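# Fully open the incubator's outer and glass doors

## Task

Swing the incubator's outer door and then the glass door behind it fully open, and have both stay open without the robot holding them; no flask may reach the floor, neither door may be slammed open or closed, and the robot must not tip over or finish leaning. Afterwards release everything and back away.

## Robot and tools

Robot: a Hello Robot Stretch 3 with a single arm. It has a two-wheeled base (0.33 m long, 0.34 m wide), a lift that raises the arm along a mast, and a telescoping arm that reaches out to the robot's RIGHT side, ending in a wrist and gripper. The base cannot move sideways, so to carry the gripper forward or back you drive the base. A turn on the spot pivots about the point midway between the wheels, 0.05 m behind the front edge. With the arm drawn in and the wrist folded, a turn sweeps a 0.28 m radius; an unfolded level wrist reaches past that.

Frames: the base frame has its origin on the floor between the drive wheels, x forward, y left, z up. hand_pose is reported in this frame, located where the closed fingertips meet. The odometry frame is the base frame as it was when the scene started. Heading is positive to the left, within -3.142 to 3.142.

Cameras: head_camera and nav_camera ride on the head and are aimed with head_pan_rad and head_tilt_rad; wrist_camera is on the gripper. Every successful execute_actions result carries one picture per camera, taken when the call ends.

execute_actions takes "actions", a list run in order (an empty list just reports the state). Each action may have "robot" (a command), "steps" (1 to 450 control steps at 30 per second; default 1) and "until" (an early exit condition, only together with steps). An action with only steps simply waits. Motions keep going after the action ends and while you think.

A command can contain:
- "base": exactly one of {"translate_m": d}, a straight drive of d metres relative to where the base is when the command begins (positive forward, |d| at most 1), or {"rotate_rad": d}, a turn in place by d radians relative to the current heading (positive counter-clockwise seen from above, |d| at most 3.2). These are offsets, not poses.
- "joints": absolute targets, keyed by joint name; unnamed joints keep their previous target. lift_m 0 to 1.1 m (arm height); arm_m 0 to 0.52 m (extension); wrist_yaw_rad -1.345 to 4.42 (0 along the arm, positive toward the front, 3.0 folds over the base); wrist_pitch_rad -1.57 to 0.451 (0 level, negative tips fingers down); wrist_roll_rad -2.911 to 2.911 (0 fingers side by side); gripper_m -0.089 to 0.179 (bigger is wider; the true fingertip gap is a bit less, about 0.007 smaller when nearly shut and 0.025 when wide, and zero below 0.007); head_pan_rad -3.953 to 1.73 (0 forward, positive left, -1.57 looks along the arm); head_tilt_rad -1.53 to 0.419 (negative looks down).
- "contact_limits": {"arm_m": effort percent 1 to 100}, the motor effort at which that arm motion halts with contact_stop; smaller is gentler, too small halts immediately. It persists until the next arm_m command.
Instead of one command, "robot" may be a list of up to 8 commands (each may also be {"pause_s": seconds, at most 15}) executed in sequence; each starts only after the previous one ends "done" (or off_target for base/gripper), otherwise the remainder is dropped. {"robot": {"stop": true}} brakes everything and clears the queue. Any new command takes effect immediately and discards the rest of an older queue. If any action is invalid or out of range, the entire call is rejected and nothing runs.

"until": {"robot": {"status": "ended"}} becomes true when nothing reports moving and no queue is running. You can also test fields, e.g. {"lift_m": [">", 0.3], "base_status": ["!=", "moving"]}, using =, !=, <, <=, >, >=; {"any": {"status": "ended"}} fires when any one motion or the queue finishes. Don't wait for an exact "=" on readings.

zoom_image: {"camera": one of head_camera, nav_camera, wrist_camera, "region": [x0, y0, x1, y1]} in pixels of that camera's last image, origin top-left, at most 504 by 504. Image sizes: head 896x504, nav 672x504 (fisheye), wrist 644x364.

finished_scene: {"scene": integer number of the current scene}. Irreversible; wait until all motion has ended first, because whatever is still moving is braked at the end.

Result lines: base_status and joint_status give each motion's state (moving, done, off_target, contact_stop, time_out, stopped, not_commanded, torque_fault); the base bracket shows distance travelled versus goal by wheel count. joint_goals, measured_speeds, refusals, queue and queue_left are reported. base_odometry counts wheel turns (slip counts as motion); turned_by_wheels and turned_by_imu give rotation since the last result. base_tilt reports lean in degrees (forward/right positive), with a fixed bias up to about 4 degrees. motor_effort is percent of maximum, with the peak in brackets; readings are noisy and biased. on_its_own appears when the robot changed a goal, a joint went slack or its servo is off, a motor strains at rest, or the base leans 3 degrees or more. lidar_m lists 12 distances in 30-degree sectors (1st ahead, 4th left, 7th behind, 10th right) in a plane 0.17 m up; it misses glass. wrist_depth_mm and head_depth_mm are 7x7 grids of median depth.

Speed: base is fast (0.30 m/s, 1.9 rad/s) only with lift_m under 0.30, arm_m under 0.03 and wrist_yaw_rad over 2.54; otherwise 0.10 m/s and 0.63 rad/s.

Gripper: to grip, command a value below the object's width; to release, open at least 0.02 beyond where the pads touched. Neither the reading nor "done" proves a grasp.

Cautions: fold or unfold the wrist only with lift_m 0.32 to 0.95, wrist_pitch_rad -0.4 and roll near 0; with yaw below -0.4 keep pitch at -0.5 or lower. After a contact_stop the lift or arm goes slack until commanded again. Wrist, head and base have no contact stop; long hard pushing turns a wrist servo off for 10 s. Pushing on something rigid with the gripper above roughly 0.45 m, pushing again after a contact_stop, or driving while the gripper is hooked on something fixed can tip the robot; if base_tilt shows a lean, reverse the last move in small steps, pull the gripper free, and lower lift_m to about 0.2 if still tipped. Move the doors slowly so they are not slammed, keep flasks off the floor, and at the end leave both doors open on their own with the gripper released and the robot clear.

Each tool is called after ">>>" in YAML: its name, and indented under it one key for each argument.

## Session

>>> execute_actions:
  actions: []

Scene clock: 0.00 s.
robot.base_odometry: x=+0.000 y=+0.000 heading=+0.000 (m, m, rad; robot's odometry frame)
robot.turned_by_wheels: +0.000 (rad since the last result)
robot.turned_by_imu: +0.000 (rad since the last result)
robot.base_tilt: forward=+2.1 right=+0.7 (deg)
robot.lidar_m: 1.10 1.09 1.26 2.12 2.92 3.13 2.06 2.65 2.18 1.46 1.65 1.30
robot.head_depth_mm: 1231 1234 1236 1242 1243 1248 1249 / 1193 1196 1207 1205 1208 1212 1215 / 1151 1155 1159 1167 1169 1165 1170 / 1108 1115 1114 1119 1118 1130 1131 / 1073 1074 1076 1080 1084 1086 1087 / 1032 1041 1043 1044 1044 1045 1049 / 999 1005 1009 1012 1013 1013 1017
robot.base_status: not_commanded
robot.joint_positions: lift_m=+0.554 arm_m=+0.002 wrist_yaw_rad=+3.071 wrist_pitch_rad=-0.413 wrist_roll_rad=-0.015 gripper_m=+0.037 head_pan_rad=-0.017 head_tilt_rad=-0.009
robot.joint_goals: lift_m=+0.554 arm_m=+0.002 wrist_yaw_rad=+3.071 wrist_pitch_rad=-0.413 wrist_roll_rad=-0.015 gripper_m=+0.037 head_pan_rad=-0.017 head_tilt_rad=-0.009
robot.joint_status: lift_m=not_commanded arm_m=not_commanded wrist_yaw_rad=not_commanded wrist_pitch_rad=not_commanded wrist_roll_rad=not_commanded gripper_m=not_commanded head_pan_rad=not_commanded head_tilt_rad=not_commanded
robot.measured_speeds: translate_m=+0.000 rotate_rad=+0.000 lift_m=+0.000 arm_m=+0.000 wrist_yaw_rad=+0.000 wrist_pitch_rad=+0.000 wrist_roll_rad=+0.000 head_pan_rad=+0.000 head_tilt_rad=+0.000
robot: refusals=0 queue=idle queue_left=0
robot.motor_effort: left_wheel=+0 right_wheel=+0 lift_m=+21 arm_m=+0 wrist_yaw_rad=+1 wrist_pitch_rad=+6 wrist_roll_rad=+1 gripper_m=+0 head_pan_rad=+0 head_tilt_rad=+1 (%)
robot.hand_pose: x=-0.0054 y=+0.0779 z=+0.5674 quat_wxyz=(+0.169, +0.691, +0.122, +0.692) (m; robot's base frame)
robot.wrist_depth_mm: - - - - - - - / - - - - - - - / - - - - - - - / - - - - - - - / - - - - - - - / 867 859 870 858 - 856 857 / 741 741 713 742 731 716 731
pictures: head_camera (sideways: a quarter turn clockwise sets it upright), nav_camera (sideways: a quarter turn counterclockwise sets it upright), wrist_camera
Images, in order (width x height): head_camera 896x504, nav_camera 672x504, wrist_camera 644x364.

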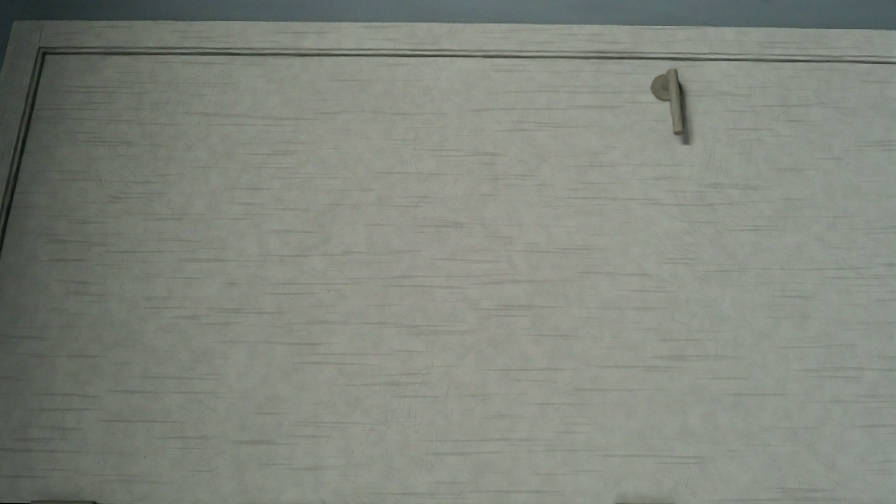

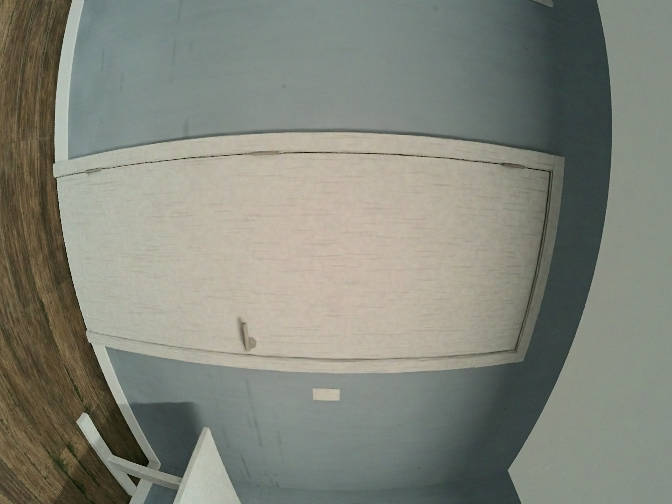

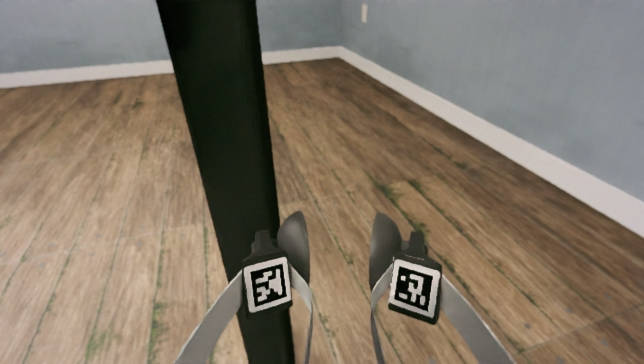

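>>> execute_actions:
  actions:
    - {"robot":{"joints":{"head_pan_rad":-2.6,"head_tilt_rad":-0.3}},"steps":200,"until":{"robot":{"status":"ended"}}}

>>> execute_actions:
  actions:
    - {"robot":{"joints":{"head_pan_rad":1.6,"head_tilt_rad":-0.3}},"steps":200,"until":{"robot":{"status":"ended"}}}

Scene clock: 2.17 s.
robot.base_odometry: x=+0.000 y=+0.000 heading=+0.000 (m, m, rad; robot's odometry frame)
robot.turned_by_wheels: +0.000 (rad since the last result)
robot.turned_by_imu: +0.000 (rad since the last result)
robot.base_tilt: forward=+2.1 right=+0.8 (deg)
robot.lidar_m: 1.10 1.09 1.27 2.11 2.91 3.12 2.06 2.65 2.18 1.46 1.64 1.30
robot.head_depth_mm: 2293 2404 2525 2624 2557 2045 1589 / 2363 2446 2585 2761 2838 2029 1580 / 2377 2534 2666 2826 2821 2037 1591 / 2453 2574 2727 2885 2870 2028 1579 / 2490 2648 2784 2973 2796 2024 1587 / 2546 2744 2897 3050 2824 2021 1575 / 2657 2785 2972 3162 2820 2016 1584
robot.base_status: not_commanded
robot.joint_positions: lift_m=+0.554 arm_m=+0.002 wrist_yaw_rad=+3.071 wrist_pitch_rad=-0.413 wrist_roll_rad=-0.015 gripper_m=+0.037 head_pan_rad=-2.593 head_tilt_rad=-0.296
robot.joint_goals: lift_m=+0.554 arm_m=+0.002 wrist_yaw_rad=+3.071 wrist_pitch_rad=-0.413 wrist_roll_rad=-0.015 gripper_m=+0.037 head_pan_rad=-2.600 head_tilt_rad=-0.300
robot.joint_status: lift_m=not_commanded arm_m=not_commanded wrist_yaw_rad=not_commanded wrist_pitch_rad=not_commanded wrist_roll_rad=not_commanded gripper_m=not_commanded head_pan_rad=done head_tilt_rad=done
robot.measured_speeds: translate_m=+0.000 rotate_rad=+0.000 lift_m=+0.000 arm_m=+0.000 wrist_yaw_rad=+0.000 wrist_pitch_rad=+0.000 wrist_roll_rad=+0.000 head_pan_rad=+0.000 head_tilt_rad=+0.000
robot: refusals=0 queue=done queue_left=0
robot.motor_effort: left_wheel=-1(1) right_wheel=-1(0) lift_m=+21(21) arm_m=+0(0) wrist_yaw_rad=-1(0) wrist_pitch_rad=+6(6) wrist_roll_rad=+0(0) gripper_m=+0(0) head_pan_rad=-3(32) head_tilt_rad=-2(16) (%)
robot.hand_pose: x=-0.0054 y=+0.0779 z=+0.5674 quat_wxyz=(+0.169, +0.691, +0.122, +0.692) (m; robot's base frame)
robot.wrist_depth_mm: - - - - - - - / - - - - - - - / - - - - - - - / - - - - - - - / - - - - - - - / 884 865 858 867 - 846 845 / 759 738 709 734 735 726 727
pictures: head_camera (sideways: a quarter turn clockwise sets it upright), nav_camera (sideways: a quarter turn counterclockwise sets it upright), wrist_camera
Images, in order (width x height): head_camera 896x504, nav_camera 672x504, wrist_camera 644x364.

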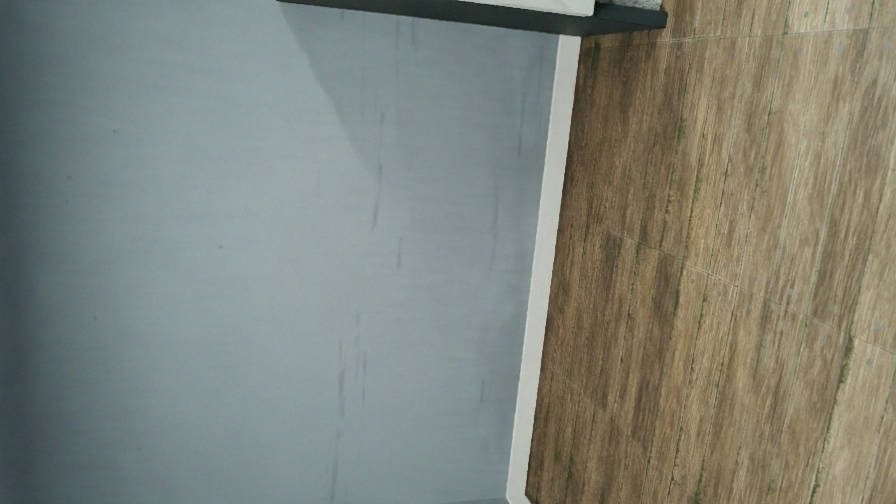

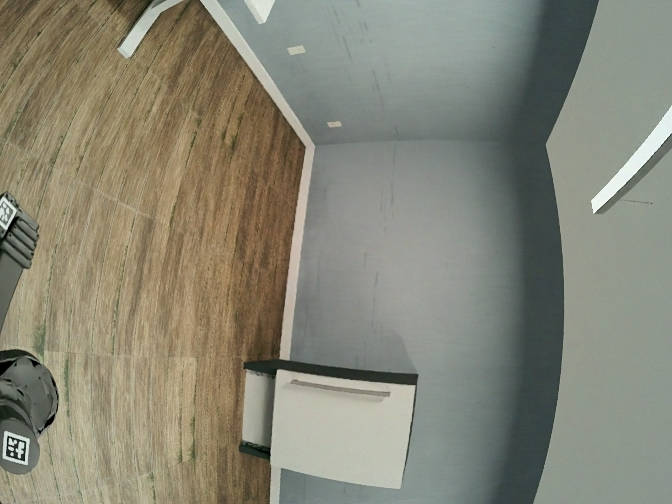

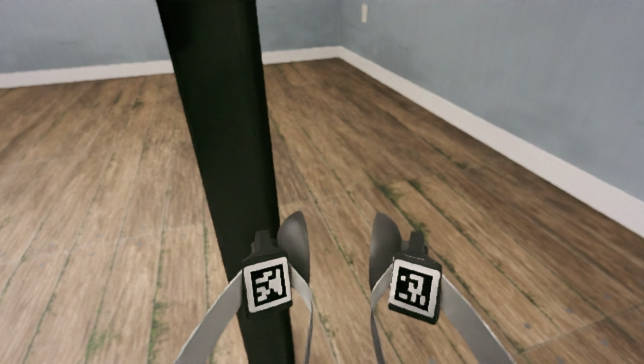

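Scene clock: 4.80 s.
robot.base_odometry: x=+0.000 y=+0.000 heading=+0.000 (m, m, rad; robot's odometry frame)
robot.turned_by_wheels: +0.000 (rad since the last result)
robot.turned_by_imu: +0.000 (rad since the last result)
robot.base_tilt: forward=+2.1 right=+0.7 (deg)
robot.lidar_m: 1.10 1.08 1.27 2.11 2.92 3.13 2.06 2.65 2.18 1.46 1.64 1.29
robot.head_depth_mm: 1800 1845 1901 1911 1978 1936 1580 / 2163 2212 2300 2364 2400 2031 1588 / 2726 2836 2905 3005 2784 2032 1591 / 2737 2883 3058 3224 2813 2030 1591 / 2674 2793 2925 3158 2808 2039 1575 / 2588 2723 2876 3023 2818 2024 1574 / 2522 2670 2805 2978 2812 2015 1568
robot.base_status: not_commanded
robot.joint_positions: lift_m=+0.554 arm_m=+0.002 wrist_yaw_rad=+3.071 wrist_pitch_rad=-0.413 wrist_roll_rad=-0.015 gripper_m=+0.037 head_pan_rad=+1.593 head_tilt_rad=-0.296
robot.joint_goals: lift_m=+0.554 arm_m=+0.002 wrist_yaw_rad=+3.071 wrist_pitch_rad=-0.413 wrist_roll_rad=-0.015 gripper_m=+0.037 head_pan_rad=+1.600 head_tilt_rad=-0.300
robot.joint_status: lift_m=not_commanded arm_m=not_commanded wrist_yaw_rad=not_commanded wrist_pitch_rad=not_commanded wrist_roll_rad=not_commanded gripper_m=not_commanded head_pan_rad=done head_tilt_rad=done
robot.measured_speeds: translate_m=+0.000 rotate_rad=+0.000 lift_m=+0.000 arm_m=+0.000 wrist_yaw_rad=+0.000 wrist_pitch_rad=+0.000 wrist_roll_rad=+0.000 head_pan_rad=+0.000 head_tilt_rad=+0.000
robot: refusals=0 queue=done queue_left=0
robot.motor_effort: left_wheel=-1(0) right_wheel=+0(0) lift_m=+21(21) arm_m=+0(0) wrist_yaw_rad=+0(1) wrist_pitch_rad=+6(6) wrist_roll_rad=+0(0) gripper_m=+0(0) head_pan_rad=+3(35) head_tilt_rad=-2(1) (%)
robot.hand_pose: x=-0.0054 y=+0.0779 z=+0.5674 quat_wxyz=(+0.169, +0.691, +0.122, +0.692) (m; robot's base frame)
robot.wrist_depth_mm: - - - - - - - / - - - - - - - / - - - - - - - / - - - - - - - / - - - - - - - / 878 871 873 850 - 858 840 / 746 749 729 738 730 730 727
pictures: head_camera (sideways: a quarter turn clockwise sets it upright), nav_camera (sideways: a quarter turn counterclockwise sets it upright), wrist_camera
Images, in order (width x height): head_camera 896x504, nav_camera 672x504, wrist_camera 644x364.

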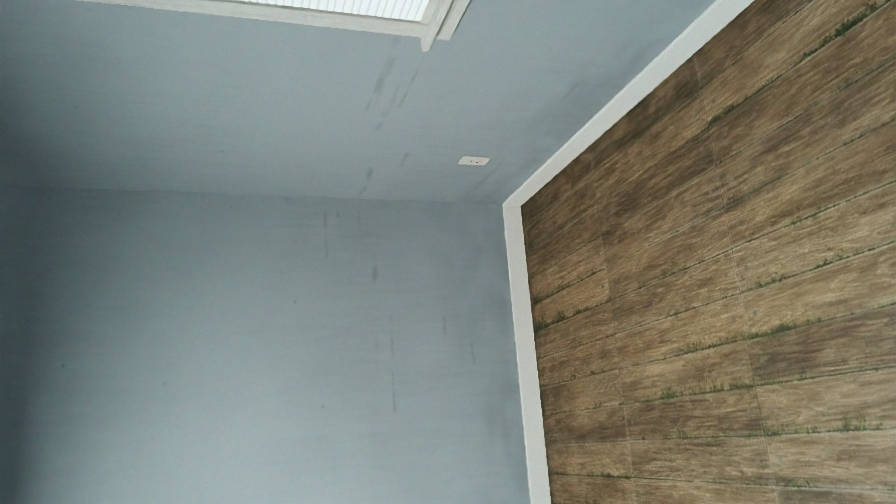

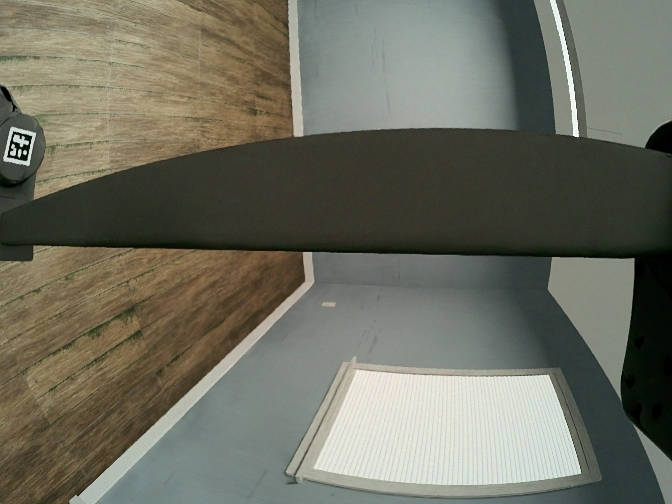

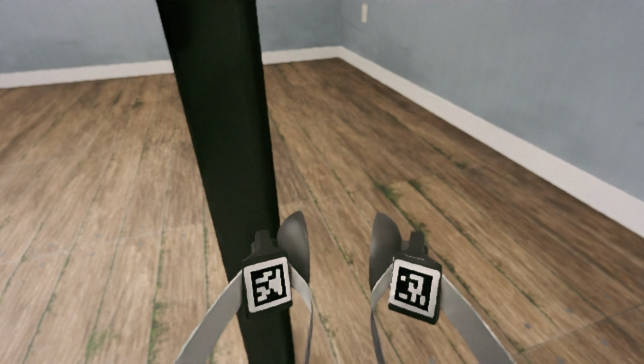

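>>> execute_actions:
  actions:
    - {"robot":{"joints":{"head_pan_rad":-3.15,"head_tilt_rad":-0.25}},"steps":300,"until":{"robot":{"status":"ended"}}}

Scene clock: 7.93 s.
robot.base_odometry: x=+0.000 y=+0.000 heading=+0.000 (m, m, rad; robot's odometry frame)
robot.turned_by_wheels: +0.000 (rad since the last result)
robot.turned_by_imu: +0.000 (rad since the last result)
robot.base_tilt: forward=+2.1 right=+0.7 (deg)
robot.lidar_m: 1.10 1.08 1.26 2.11 2.92 3.13 2.06 2.65 2.18 1.46 1.65 1.30
robot.head_depth_mm: 2770 2954 3070 3264 3097 2163 1642 / 2684 2800 2945 3110 3075 2142 1635 / 2621 2710 2176 2229 2500 2126 1646 / 2523 2628 2115 2158 2278 2136 1635 / 2442 2567 2039 2093 2178 2132 1633 / 2365 2470 2549 2646 2677 2143 1632 / 2325 2391 2501 2648 2733 2106 1639
robot.base_status: not_commanded
robot.joint_positions: lift_m=+0.554 arm_m=+0.002 wrist_yaw_rad=+3.071 wrist_pitch_rad=-0.413 wrist_roll_rad=-0.015 gripper_m=+0.037 head_pan_rad=-3.143 head_tilt_rad=-0.260
robot.joint_goals: lift_m=+0.554 arm_m=+0.002 wrist_yaw_rad=+3.071 wrist_pitch_rad=-0.413 wrist_roll_rad=-0.015 gripper_m=+0.037 head_pan_rad=-3.150 head_tilt_rad=-0.250
robot.joint_status: lift_m=not_commanded arm_m=not_commanded wrist_yaw_rad=not_commanded wrist_pitch_rad=not_commanded wrist_roll_rad=not_commanded gripper_m=not_commanded head_pan_rad=done head_tilt_rad=done
robot.measured_speeds: translate_m=+0.000 rotate_rad=+0.000 lift_m=+0.000 arm_m=+0.000 wrist_yaw_rad=+0.000 wrist_pitch_rad=+0.000 wrist_roll_rad=+0.000 head_pan_rad=+0.000 head_tilt_rad=+0.000
robot: refusals=0 queue=done queue_left=0
robot.motor_effort: left_wheel=+0(1) right_wheel=+0(0) lift_m=+21(21) arm_m=+0(0) wrist_yaw_rad=+1(1) wrist_pitch_rad=+6(6) wrist_roll_rad=+0(0) gripper_m=+0(0) head_pan_rad=-3(32) head_tilt_rad=+3(8) (%)
robot.hand_pose: x=-0.0054 y=+0.0779 z=+0.5674 quat_wxyz=(+0.169, +0.691, +0.122, +0.692) (m; robot's base frame)
robot.wrist_depth_mm: - - - - - - - / - - - - - - - / - - - - - - - / - - - - - - - / - - - - - - - / 854 856 875 853 - 863 858 / 743 738 722 744 730 725 730
pictures: head_camera (sideways: a quarter turn clockwise sets it upright), nav_camera (sideways: a quarter turn counterclockwise sets it upright), wrist_camera
Images, in order (width x height): head_camera 896x504, nav_camera 672x504, wrist_camera 644x364.

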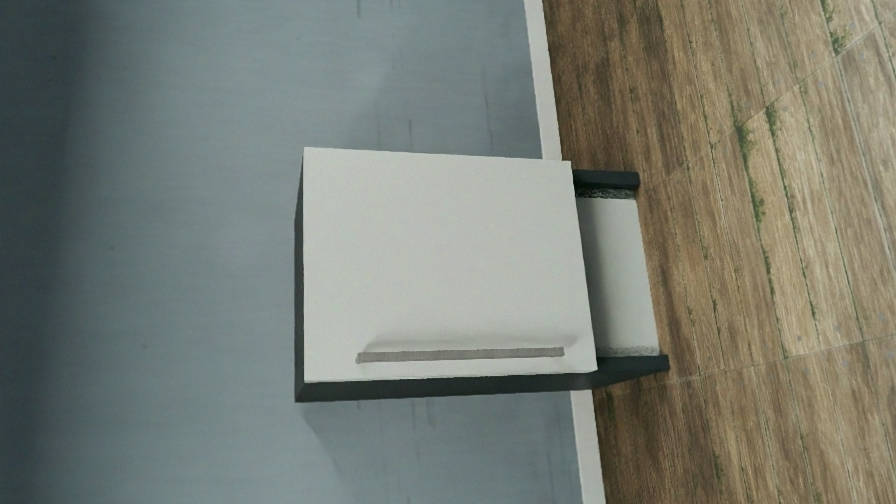

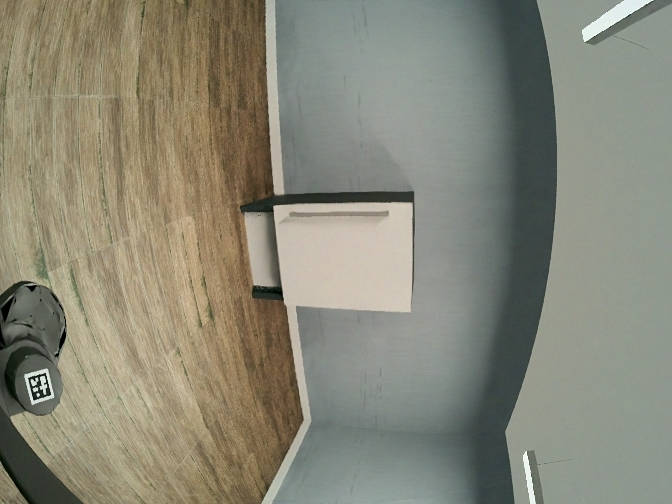

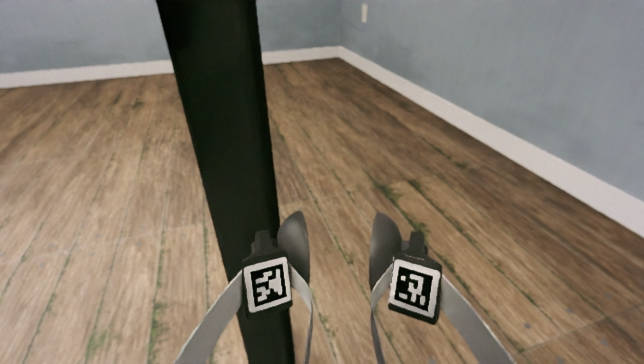

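>>> execute_actions:
  actions:
    - {"robot":[{"base":{"rotate_rad":0.048},"joints":{"lift_m":0.28,"head_pan_rad":-1.57,"head_tilt_rad":-0.5}},{"base":{"translate_m":-0.7}},{"base":{"translate_m":-0.505}},{"base":{"rotate_rad":-1.328},"joints":{"lift_m":0.46}},{"joints":{"wrist_yaw_rad":0,"gripper_m":0.1}},{"joints":{"wrist_pitch_rad":0,"wrist_roll_rad":0,"arm_m":0.2}}],"steps":450,"until":{"robot":{"status":"ended"}}}
    - {"steps":300,"until":{"robot":{"status":"ended"}}}

Scene clock: 28.13 s.
robot.base_odometry: x=-1.204 y=-0.058 heading=-1.280 (m, m, rad; robot's odometry frame)
robot.turned_by_wheels: -1.280 (rad since the last result)
robot.turned_by_imu: -1.272 (rad since the last result)
robot.base_tilt: forward=+2.1 right=+0.7 (deg)
robot.lidar_m: 2.14 1.83 2.35 2.26 2.36 2.73 2.62 2.12 0.96 0.87 1.53 2.09
robot.head_depth_mm: 1268 759 800 883 986 1119 1353 / 1265 756 797 880 983 1110 1357 / 1260 755 796 879 977 1109 1355 / 1266 755 783 864 963 1104 1372 / 1258 1347 1482 1624 1823 1586 1338 / 1255 1361 1487 1648 1839 1622 1347 / 1253 1364 1491 1646 1834 1612 1336
robot.base_status: done (rotate_rad -1.3279 of -1.3280)
robot.joint_positions: lift_m=+0.460 arm_m=+0.200 wrist_yaw_rad=+0.001 wrist_pitch_rad=-0.027 wrist_roll_rad=-0.004 gripper_m=+0.100 head_pan_rad=-1.577 head_tilt_rad=-0.494
robot.joint_goals: lift_m=+0.460 arm_m=+0.200 wrist_yaw_rad=+0.000 wrist_pitch_rad=+0.000 wrist_roll_rad=+0.000 gripper_m=+0.100 head_pan_rad=-1.570 head_tilt_rad=-0.500
robot.joint_status: lift_m=done arm_m=done wrist_yaw_rad=done wrist_pitch_rad=done wrist_roll_rad=done gripper_m=done head_pan_rad=done head_tilt_rad=done
robot.measured_speeds: translate_m=+0.000 rotate_rad=+0.000 lift_m=+0.000 arm_m=+0.000 wrist_yaw_rad=+0.000 wrist_pitch_rad=+0.000 wrist_roll_rad=+0.000 head_pan_rad=+0.000 head_tilt_rad=+0.000
robot: refusals=0 queue=done queue_left=0
robot.motor_effort: left_wheel=+1(7) right_wheel=-2(9) lift_m=+24(28) arm_m=+3(3) wrist_yaw_rad=-1(1) wrist_pitch_rad=+13(14) wrist_roll_rad=+3(4) gripper_m=+1(80) head_pan_rad=+3(32) head_tilt_rad=-3(18) (%)
robot.hand_pose: x=-0.0213 y=-0.6002 z=+0.5676 quat_wxyz=(+0.709, +0.010, -0.705, -0.009) (m; robot's base frame)
robot.wrist_depth_mm: - - 979 348 346 340 338 / - - - 357 355 352 346 / - - - 368 364 359 358 / - - - 379 374 373 368 / - - - 389 392 382 379 / - - - 404 404 391 391 / - 997 985 421 412 408 402
pictures: head_camera (sideways: a quarter turn clockwise sets it upright), nav_camera (sideways: a quarter turn counterclockwise sets it upright), wrist_camera
Images, in order (width x height): head_camera 896x504, nav_camera 672x504, wrist_camera 644x364.

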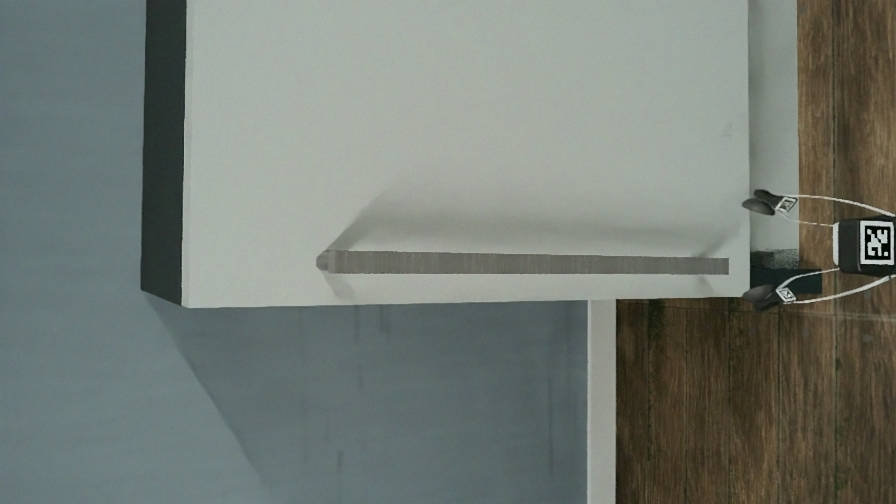

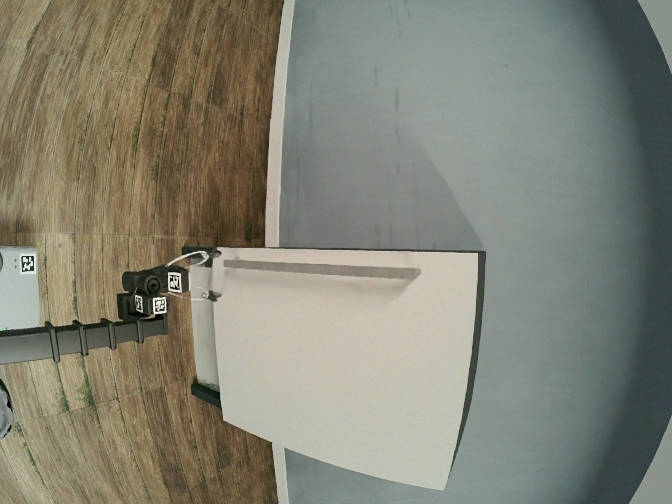

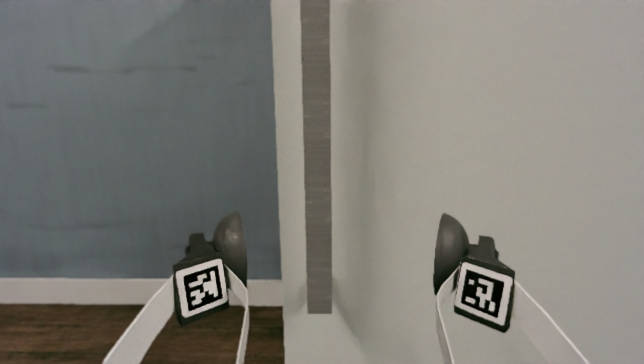

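>>> execute_actions:
  actions:
    - {"robot":[{"base":{"rotate_rad":0.6},"joints":{"arm_m":0.05}},{"base":{"translate_m":0.2}},{"base":{"rotate_rad":-0.63}},{"base":{"translate_m":-0.15},"joints":{"arm_m":0.4,"gripper_m":0.07}}],"steps":450,"until":{"robot":{"status":"ended"}}}

Scene clock: 39.87 s.
robot.base_odometry: x=-1.087 y=-0.039 heading=-1.310 (m, m, rad; robot's odometry frame)
robot.turned_by_wheels: -0.030 (rad since the last result)
robot.turned_by_imu: -0.031 (rad since the last result)
robot.base_tilt: forward=+2.1 right=+0.8 (deg)
robot.lidar_m: 2.13 1.77 2.24 2.15 2.22 2.77 2.63 2.37 1.09 0.99 1.65 2.18
robot.head_depth_mm: 1387 885 931 1033 1155 1485 1350 / 1378 878 932 1026 1147 1464 1352 / 1368 869 923 1021 1141 1263 1285 / 1374 860 911 1000 1112 1238 1307 / 1360 1438 1594 1753 1915 1574 1341 / 1352 1467 1615 1782 1917 1632 1334 / 1346 1459 1599 1767 1911 1619 1336
robot.base_status: done (translate_m -0.1500 of -0.1500)
robot.joint_positions: lift_m=+0.460 arm_m=+0.400 wrist_yaw_rad=+0.000 wrist_pitch_rad=-0.026 wrist_roll_rad=-0.004 gripper_m=+0.070 head_pan_rad=-1.577 head_tilt_rad=-0.494
robot.joint_goals: lift_m=+0.460 arm_m=+0.400 wrist_yaw_rad=+0.000 wrist_pitch_rad=+0.000 wrist_roll_rad=+0.000 gripper_m=+0.070 head_pan_rad=-1.570 head_tilt_rad=-0.500
robot.joint_status: lift_m=done arm_m=done wrist_yaw_rad=done wrist_pitch_rad=done wrist_roll_rad=done gripper_m=done head_pan_rad=done head_tilt_rad=done
robot.measured_speeds: translate_m=+0.000 rotate_rad=+0.000 lift_m=+0.000 arm_m=+0.000 wrist_yaw_rad=+0.000 wrist_pitch_rad=+0.000 wrist_roll_rad=+0.000 head_pan_rad=+0.000 head_tilt_rad=+0.000
robot: refusals=0 queue=done queue_left=0
robot.motor_effort: left_wheel=+0(4) right_wheel=-2(7) lift_m=+24(24) arm_m=+2(1) wrist_yaw_rad=-1(2) wrist_pitch_rad=+13(13) wrist_roll_rad=+3(2) gripper_m=+0(79) head_pan_rad=+3(3) head_tilt_rad=-2(3) (%)
robot.hand_pose: x=-0.0214 y=-0.8002 z=+0.5677 quat_wxyz=(+0.709, +0.010, -0.705, -0.009) (m; robot's base frame)
robot.wrist_depth_mm: 914 920 890 268 272 269 269 / 950 947 937 276 279 278 276 / 958 958 972 284 286 285 286 / 994 - 981 295 297 297 295 / - - - 303 302 304 302 / - - - 311 314 313 314 / - 973 941 323 326 324 325
pictures: head_camera (sideways: a quarter turn clockwise sets it upright), nav_camera (sideways: a quarter turn counterclockwise sets it upright), wrist_camera
Images, in order (width x height): head_camera 896x504, nav_camera 672x504, wrist_camera 644x364.

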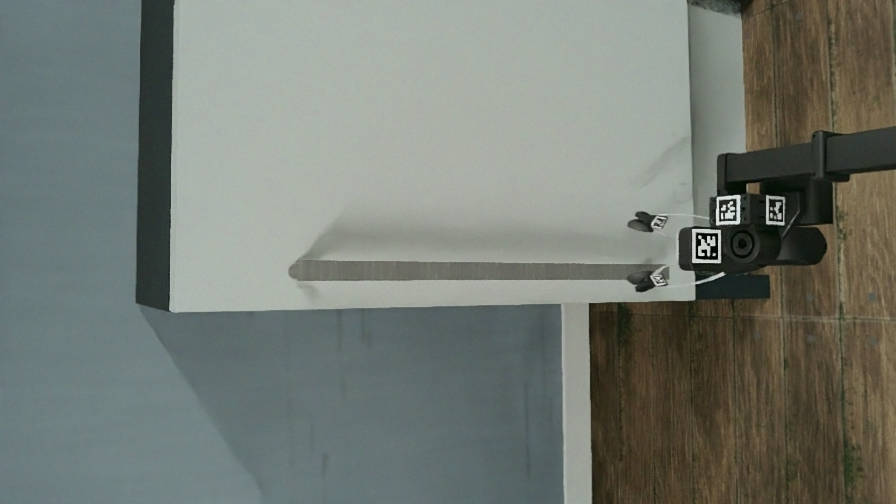

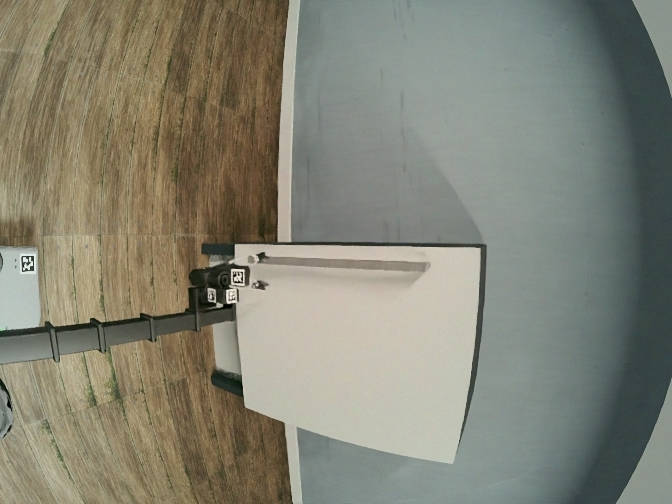

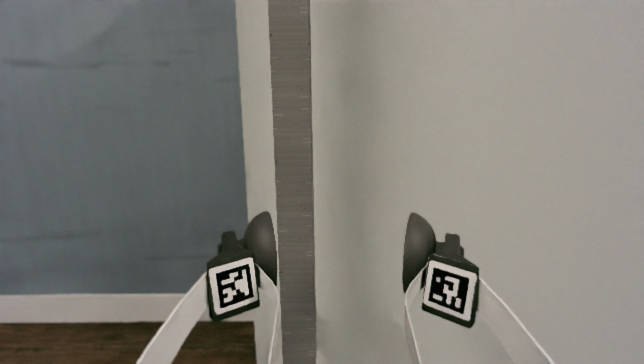

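>>> execute_actions:
  actions:
    - {"robot":[{"base":{"translate_m":0.035}},{"joints":{"arm_m":0.52},"contact_limits":{"arm_m":10}}],"steps":300,"until":{"robot":{"status":"ended"}}}
    - {"robot":{"joints":{"gripper_m":-0.04}},"steps":90,"until":{"robot":{"status":"ended"}}}

Scene clock: 44.90 s.
robot.base_odometry: x=-1.078 y=-0.072 heading=-1.310 (m, m, rad; robot's odometry frame)
robot.turned_by_wheels: +0.000 (rad since the last result)
robot.turned_by_imu: -0.001 (rad since the last result)
robot.base_tilt: forward=+2.1 right=+0.7 (deg)
robot.lidar_m: 2.09 1.74 2.26 2.15 2.23 2.80 2.68 2.37 1.09 0.99 1.64 2.18
robot.head_depth_mm: 1388 885 936 1031 1152 1484 1344 / 1381 876 928 1023 1142 1473 1373 / 1364 866 922 1014 1134 - 1344 / 1367 857 891 986 1101 1409 1347 / 1360 1481 1622 1789 1920 1626 1341 / 1350 1475 1612 1776 1923 1621 1339 / 1347 1455 1609 1776 1902 1623 1331
robot.base_status: done (translate_m +0.0350 of +0.0350)
robot.joint_positions: lift_m=+0.460 arm_m=+0.511 wrist_yaw_rad=-0.007 wrist_pitch_rad=-0.029 wrist_roll_rad=-0.004 gripper_m=-0.038 head_pan_rad=-1.577 head_tilt_rad=-0.494
robot.joint_goals: lift_m=+0.460 arm_m=+0.511 wrist_yaw_rad=+0.000 wrist_pitch_rad=+0.000 wrist_roll_rad=+0.000 gripper_m=-0.040 head_pan_rad=-1.570 head_tilt_rad=-0.500
robot.joint_status: lift_m=done arm_m=contact_stop wrist_yaw_rad=done wrist_pitch_rad=done wrist_roll_rad=done gripper_m=done head_pan_rad=done head_tilt_rad=done
robot.measured_speeds: translate_m=+0.000 rotate_rad=+0.000 lift_m=+0.000 arm_m=+0.000 wrist_yaw_rad=+0.000 wrist_pitch_rad=+0.000 wrist_roll_rad=+0.000 head_pan_rad=+0.000 head_tilt_rad=+0.000
robot: refusals=0 queue=done queue_left=0
robot.on_its_own: arm_m is slack since a contact_stop, until your next command for it (your +0.520 is given up)
robot.motor_effort: left_wheel=-3(9) right_wheel=+6(32) lift_m=+23(24) arm_m=+1(10) wrist_yaw_rad=+6(11) wrist_pitch_rad=+14(15) wrist_roll_rad=+2(3) gripper_m=-39(100) head_pan_rad=+3(3) head_tilt_rad=-2(3) (%)
robot.contact_limits: arm_m 10 (drawing in: default 15, maximum 24; extending or still: default 21, maximum 34)
robot.hand_pose: x=-0.0233 y=-0.9111 z=+0.5671 quat_wxyz=(+0.709, +0.008, -0.705, -0.013) (m; robot's base frame)
robot.wrist_depth_mm: 802 801 794 101 166 166 166 / 822 807 818 104 171 171 171 / 849 841 834 107 176 176 176 / 871 864 868 111 181 181 181 / 911 904 889 114 186 188 187 / 934 932 930 118 119 194 193 / 946 928 889 123 200 201 200
pictures: head_camera (sideways: a quarter turn clockwise sets it upright), nav_camera (sideways: a quarter turn counterclockwise sets it upright), wrist_camera
Images, in order (width x height): head_camera 896x504, nav_camera 672x504, wrist_camera 644x364.

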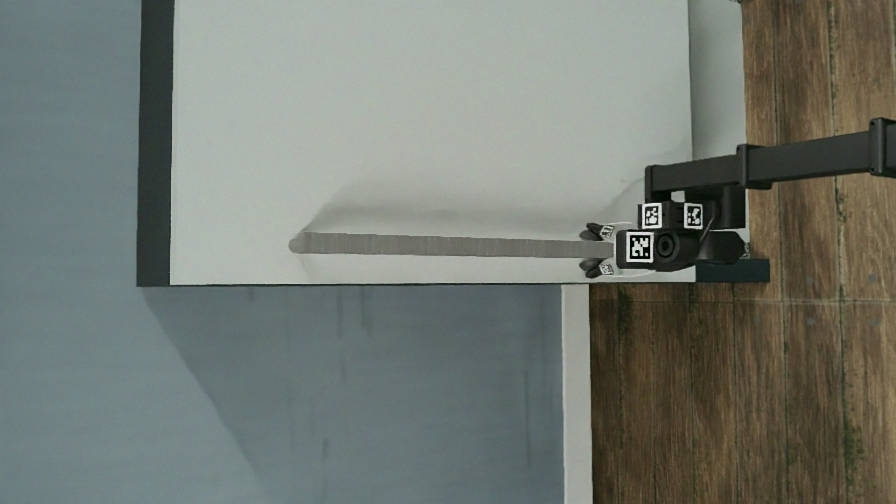

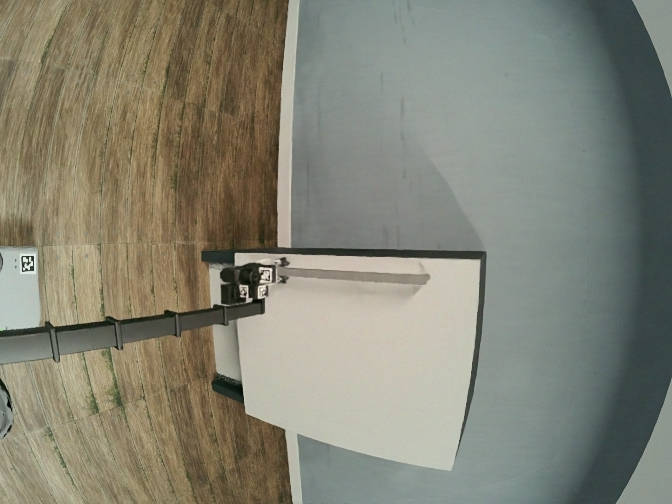

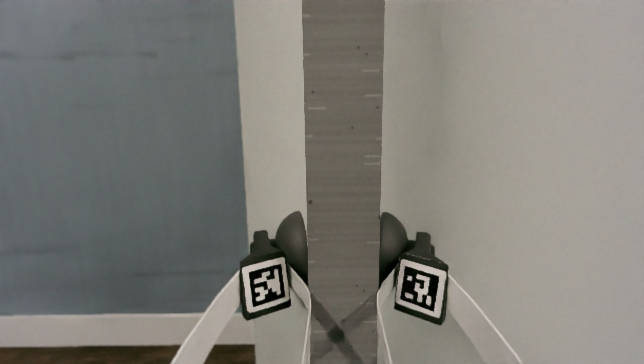

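>>> execute_actions:
  actions:
    - {"robot":{"joints":{"arm_m":0.44},"contact_limits":{"arm_m":24}},"steps":200,"until":{"robot":{"status":"ended"}}}
    - {"robot":{"base":{"translate_m":-0.05},"joints":{"arm_m":0.33,"gripper_m":-0.015},"contact_limits":{"arm_m":24}},"steps":200,"until":{"robot":{"status":"ended"}}}
    - {"robot":{"base":{"translate_m":-0.07},"joints":{"arm_m":0.2},"contact_limits":{"arm_m":24}},"steps":200,"until":{"robot":{"status":"ended"}}}
    - {"robot":{"base":{"translate_m":-0.09},"joints":{"arm_m":0.04},"contact_limits":{"arm_m":24}},"steps":200,"until":{"robot":{"status":"ended"}}}

Scene clock: 57.23 s.
robot.base_odometry: x=-1.132 y=+0.131 heading=-1.310 (m, m, rad; robot's odometry frame)
robot.turned_by_wheels: +0.000 (rad since the last result)
robot.turned_by_imu: -0.310 (rad since the last result)
robot.base_tilt: forward=+1.9 right=+1.2 (deg)
robot.lidar_m: 2.27 1.91 2.49 2.18 2.18 2.40 2.52 2.50 1.95 1.03 0.99 1.75
robot.head_depth_mm: 1616 1772 1975 2230 2054 1618 1348 / 1562 1661 1859 2102 2045 1628 1350 / 1511 681 633 712 468 546 1286 / 1449 939 422 453 523 612 672 / 1403 959 364 392 439 501 584 / 1353 946 1043 1157 1318 1385 1337 / 1306 915 1289 1192 1316 1307 1324
robot.base_status: done (translate_m -0.0900 of -0.0900)
robot.joint_positions: lift_m=+0.460 arm_m=+0.042 wrist_yaw_rad=-0.117 wrist_pitch_rad=-0.018 wrist_roll_rad=-0.003 gripper_m=-0.014 head_pan_rad=-1.577 head_tilt_rad=-0.495
robot.joint_goals: lift_m=+0.460 arm_m=+0.040 wrist_yaw_rad=-0.100 wrist_pitch_rad=+0.000 wrist_roll_rad=+0.000 gripper_m=-0.015 head_pan_rad=-1.570 head_tilt_rad=-0.500
robot.joint_status: lift_m=done arm_m=done wrist_yaw_rad=done wrist_pitch_rad=done wrist_roll_rad=done gripper_m=done head_pan_rad=done head_tilt_rad=done
robot.measured_speeds: translate_m=+0.000 rotate_rad=+0.000 lift_m=+0.000 arm_m=+0.000 wrist_yaw_rad=+0.000 wrist_pitch_rad=+0.000 wrist_roll_rad=+0.000 head_pan_rad=+0.000 head_tilt_rad=+0.000
robot: refusals=0 queue=done queue_left=0
robot.on_its_own: wrist_yaw_rad is held at -0.100, not at your +0.000, by its stall guard, which is not easing now; arm_m is at rest, and its effort (-15) is outside its rest range (-14 to +14); wrist_yaw_rad is at rest, and its effort (+15) is outside its rest range (-12 to +12)
robot.motor_effort: left_wheel=-1(17) right_wheel=+14(55) lift_m=+24(24) arm_m=-15(17) wrist_yaw_rad=+15(82) wrist_pitch_rad=+9(17) wrist_roll_rad=+2(2) gripper_m=-21(34) head_pan_rad=+3(3) head_tilt_rad=-2(2) (%)
robot.contact_limits: arm_m 24 (drawing in: default 15, maximum 24; extending or still: default 21, maximum 34)
robot.hand_pose: x=-0.0512 y=-0.4411 z=+0.5698 quat_wxyz=(+0.707, -0.034, -0.705, -0.048) (m; robot's base frame)
robot.wrist_depth_mm: 101 100 149 118 - - - / 104 102 151 121 - - - / 108 106 152 125 - - - / 113 108 153 129 - - - / 118 112 155 132 - - - / 124 115 145 134 - - - / 131 120 171 142 936 969 958
pictures: head_camera (sideways: a quarter turn clockwise sets it upright), nav_camera (sideways: a quarter turn counterclockwise sets it upright), wrist_camera
Images, in order (width x height): head_camera 896x504, nav_camera 672x504, wrist_camera 644x364.

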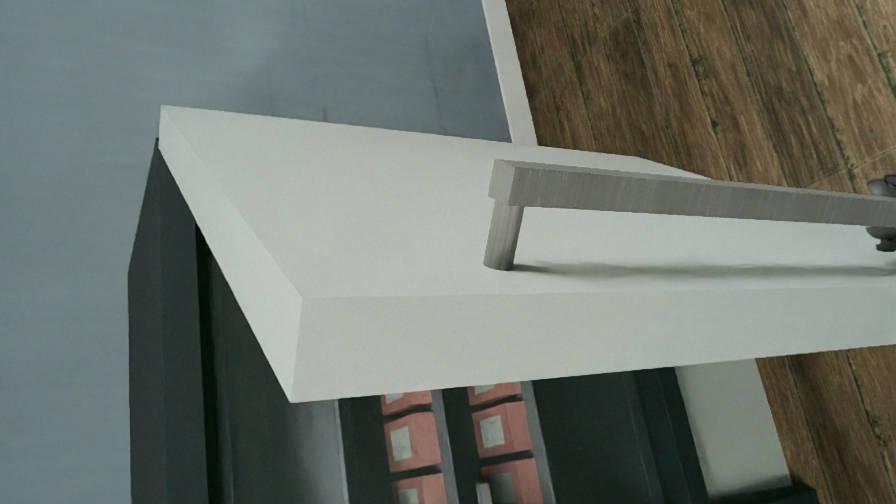

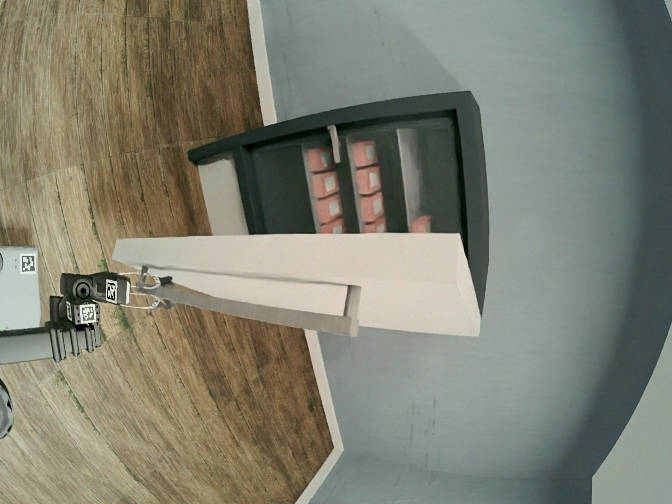

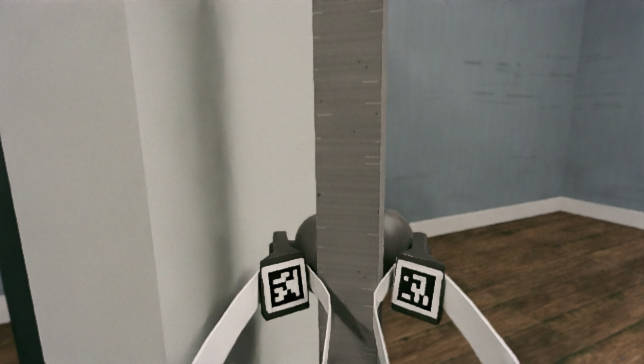

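>>> execute_actions:
  actions:
    - {"robot":[{"joints":{"gripper_m":0.05}},{"joints":{"arm_m":0,"wrist_pitch_rad":-0.9}}],"steps":200,"until":{"robot":{"status":"ended"}}}

Scene clock: 60.87 s.
robot.base_odometry: x=-1.132 y=+0.131 heading=-1.310 (m, m, rad; robot's odometry frame)
robot.turned_by_wheels: +0.000 (rad since the last result)
robot.turned_by_imu: +0.015 (rad since the last result)
robot.base_tilt: forward=+2.1 right=+0.7 (deg)
robot.lidar_m: 2.27 1.91 2.52 2.18 2.18 2.42 2.52 2.50 1.93 1.04 0.99 1.77
robot.head_depth_mm: 1612 1761 1959 2196 2086 1639 1353 / 1558 1619 1829 2064 2075 1631 1336 / 1498 711 637 730 492 1137 1310 / 1439 941 451 472 558 603 698 / 1393 983 381 410 459 521 603 / 1356 955 402 1139 1303 1368 1339 / 1305 922 1320 1208 1322 1297 1342
robot.base_status: done (translate_m -0.0900 of -0.0900)
robot.joint_positions: lift_m=+0.460 arm_m=+0.049 wrist_yaw_rad=-0.102 wrist_pitch_rad=-0.904 wrist_roll_rad=-0.005 gripper_m=+0.050 head_pan_rad=-1.577 head_tilt_rad=-0.496
robot.joint_goals: lift_m=+0.460 arm_m=+0.049 wrist_yaw_rad=-0.100 wrist_pitch_rad=-0.900 wrist_roll_rad=+0.000 gripper_m=+0.050 head_pan_rad=-1.570 head_tilt_rad=-0.500
robot.joint_status: lift_m=done arm_m=contact_stop wrist_yaw_rad=done wrist_pitch_rad=done wrist_roll_rad=done gripper_m=done head_pan_rad=done head_tilt_rad=done
robot.measured_speeds: translate_m=+0.000 rotate_rad=-0.002 lift_m=+0.000 arm_m=+0.000 wrist_yaw_rad=+0.000 wrist_pitch_rad=-0.024 wrist_roll_rad=+0.000 head_pan_rad=+0.000 head_tilt_rad=+0.000
robot: refusals=0 queue=dropped queue_left=0
robot.on_its_own: wrist_yaw_rad is held at -0.100, not at your +0.000, by its stall guard, which is not easing now; arm_m is slack since a contact_stop, until your next command for it (your +0.000 is given up)
robot.motor_effort: left_wheel=-1(8) right_wheel=+2(17) lift_m=+18(23) arm_m=+0(15) wrist_yaw_rad=+0(15) wrist_pitch_rad=+2(100) wrist_roll_rad=+2(4) gripper_m=+0(79) head_pan_rad=+3(3) head_tilt_rad=-2(3) (%)
robot.hand_pose: x=-0.0358 y=-0.3325 z=+0.3827 quat_wxyz=(+0.621, +0.277, -0.649, -0.341) (m; robot's base frame)
robot.wrist_depth_mm: 624 134 161 153 832 833 814 / 778 165 186 728 761 740 735 / 715 682 209 675 678 676 660 / 652 644 266 629 623 613 611 / 597 588 584 584 574 569 568 / 545 548 550 533 - 528 519 / 512 506 503 500 494 489 489
pictures: head_camera (sideways: a quarter turn clockwise sets it upright), nav_camera (sideways: a quarter turn counterclockwise sets it upright), wrist_camera
Images, in order (width x height): head_camera 896x504, nav_camera 672x504, wrist_camera 644x364.

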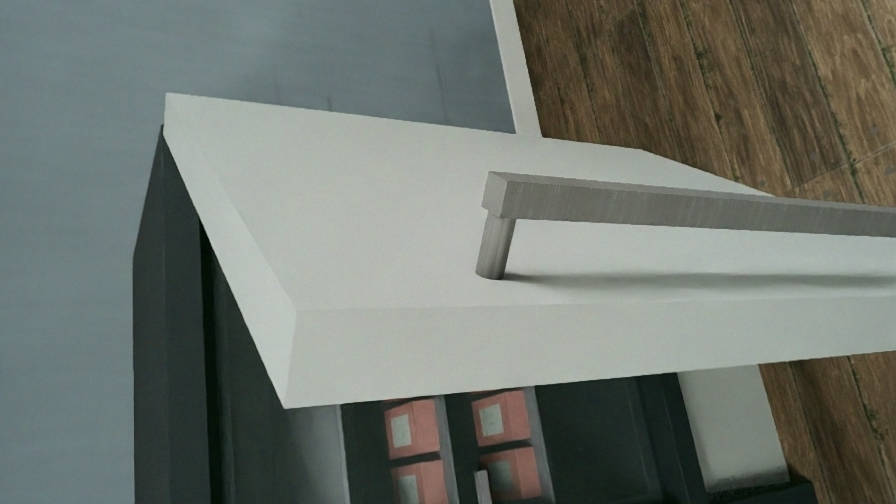

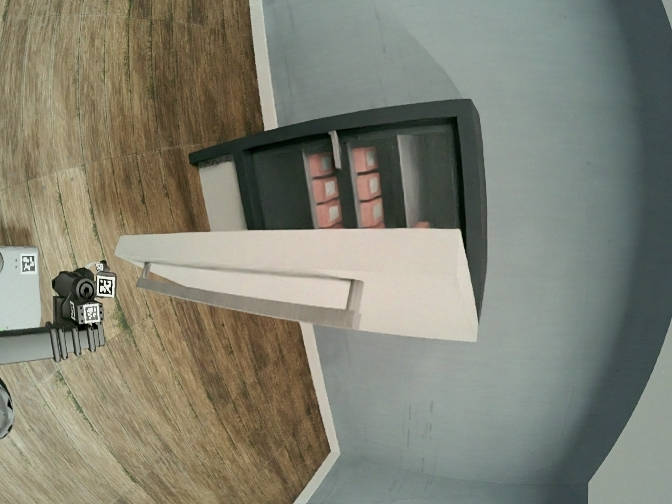

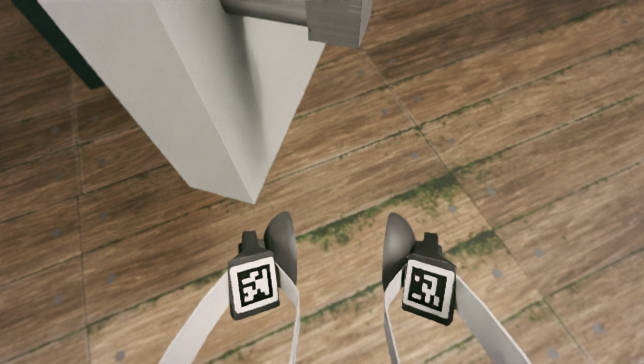

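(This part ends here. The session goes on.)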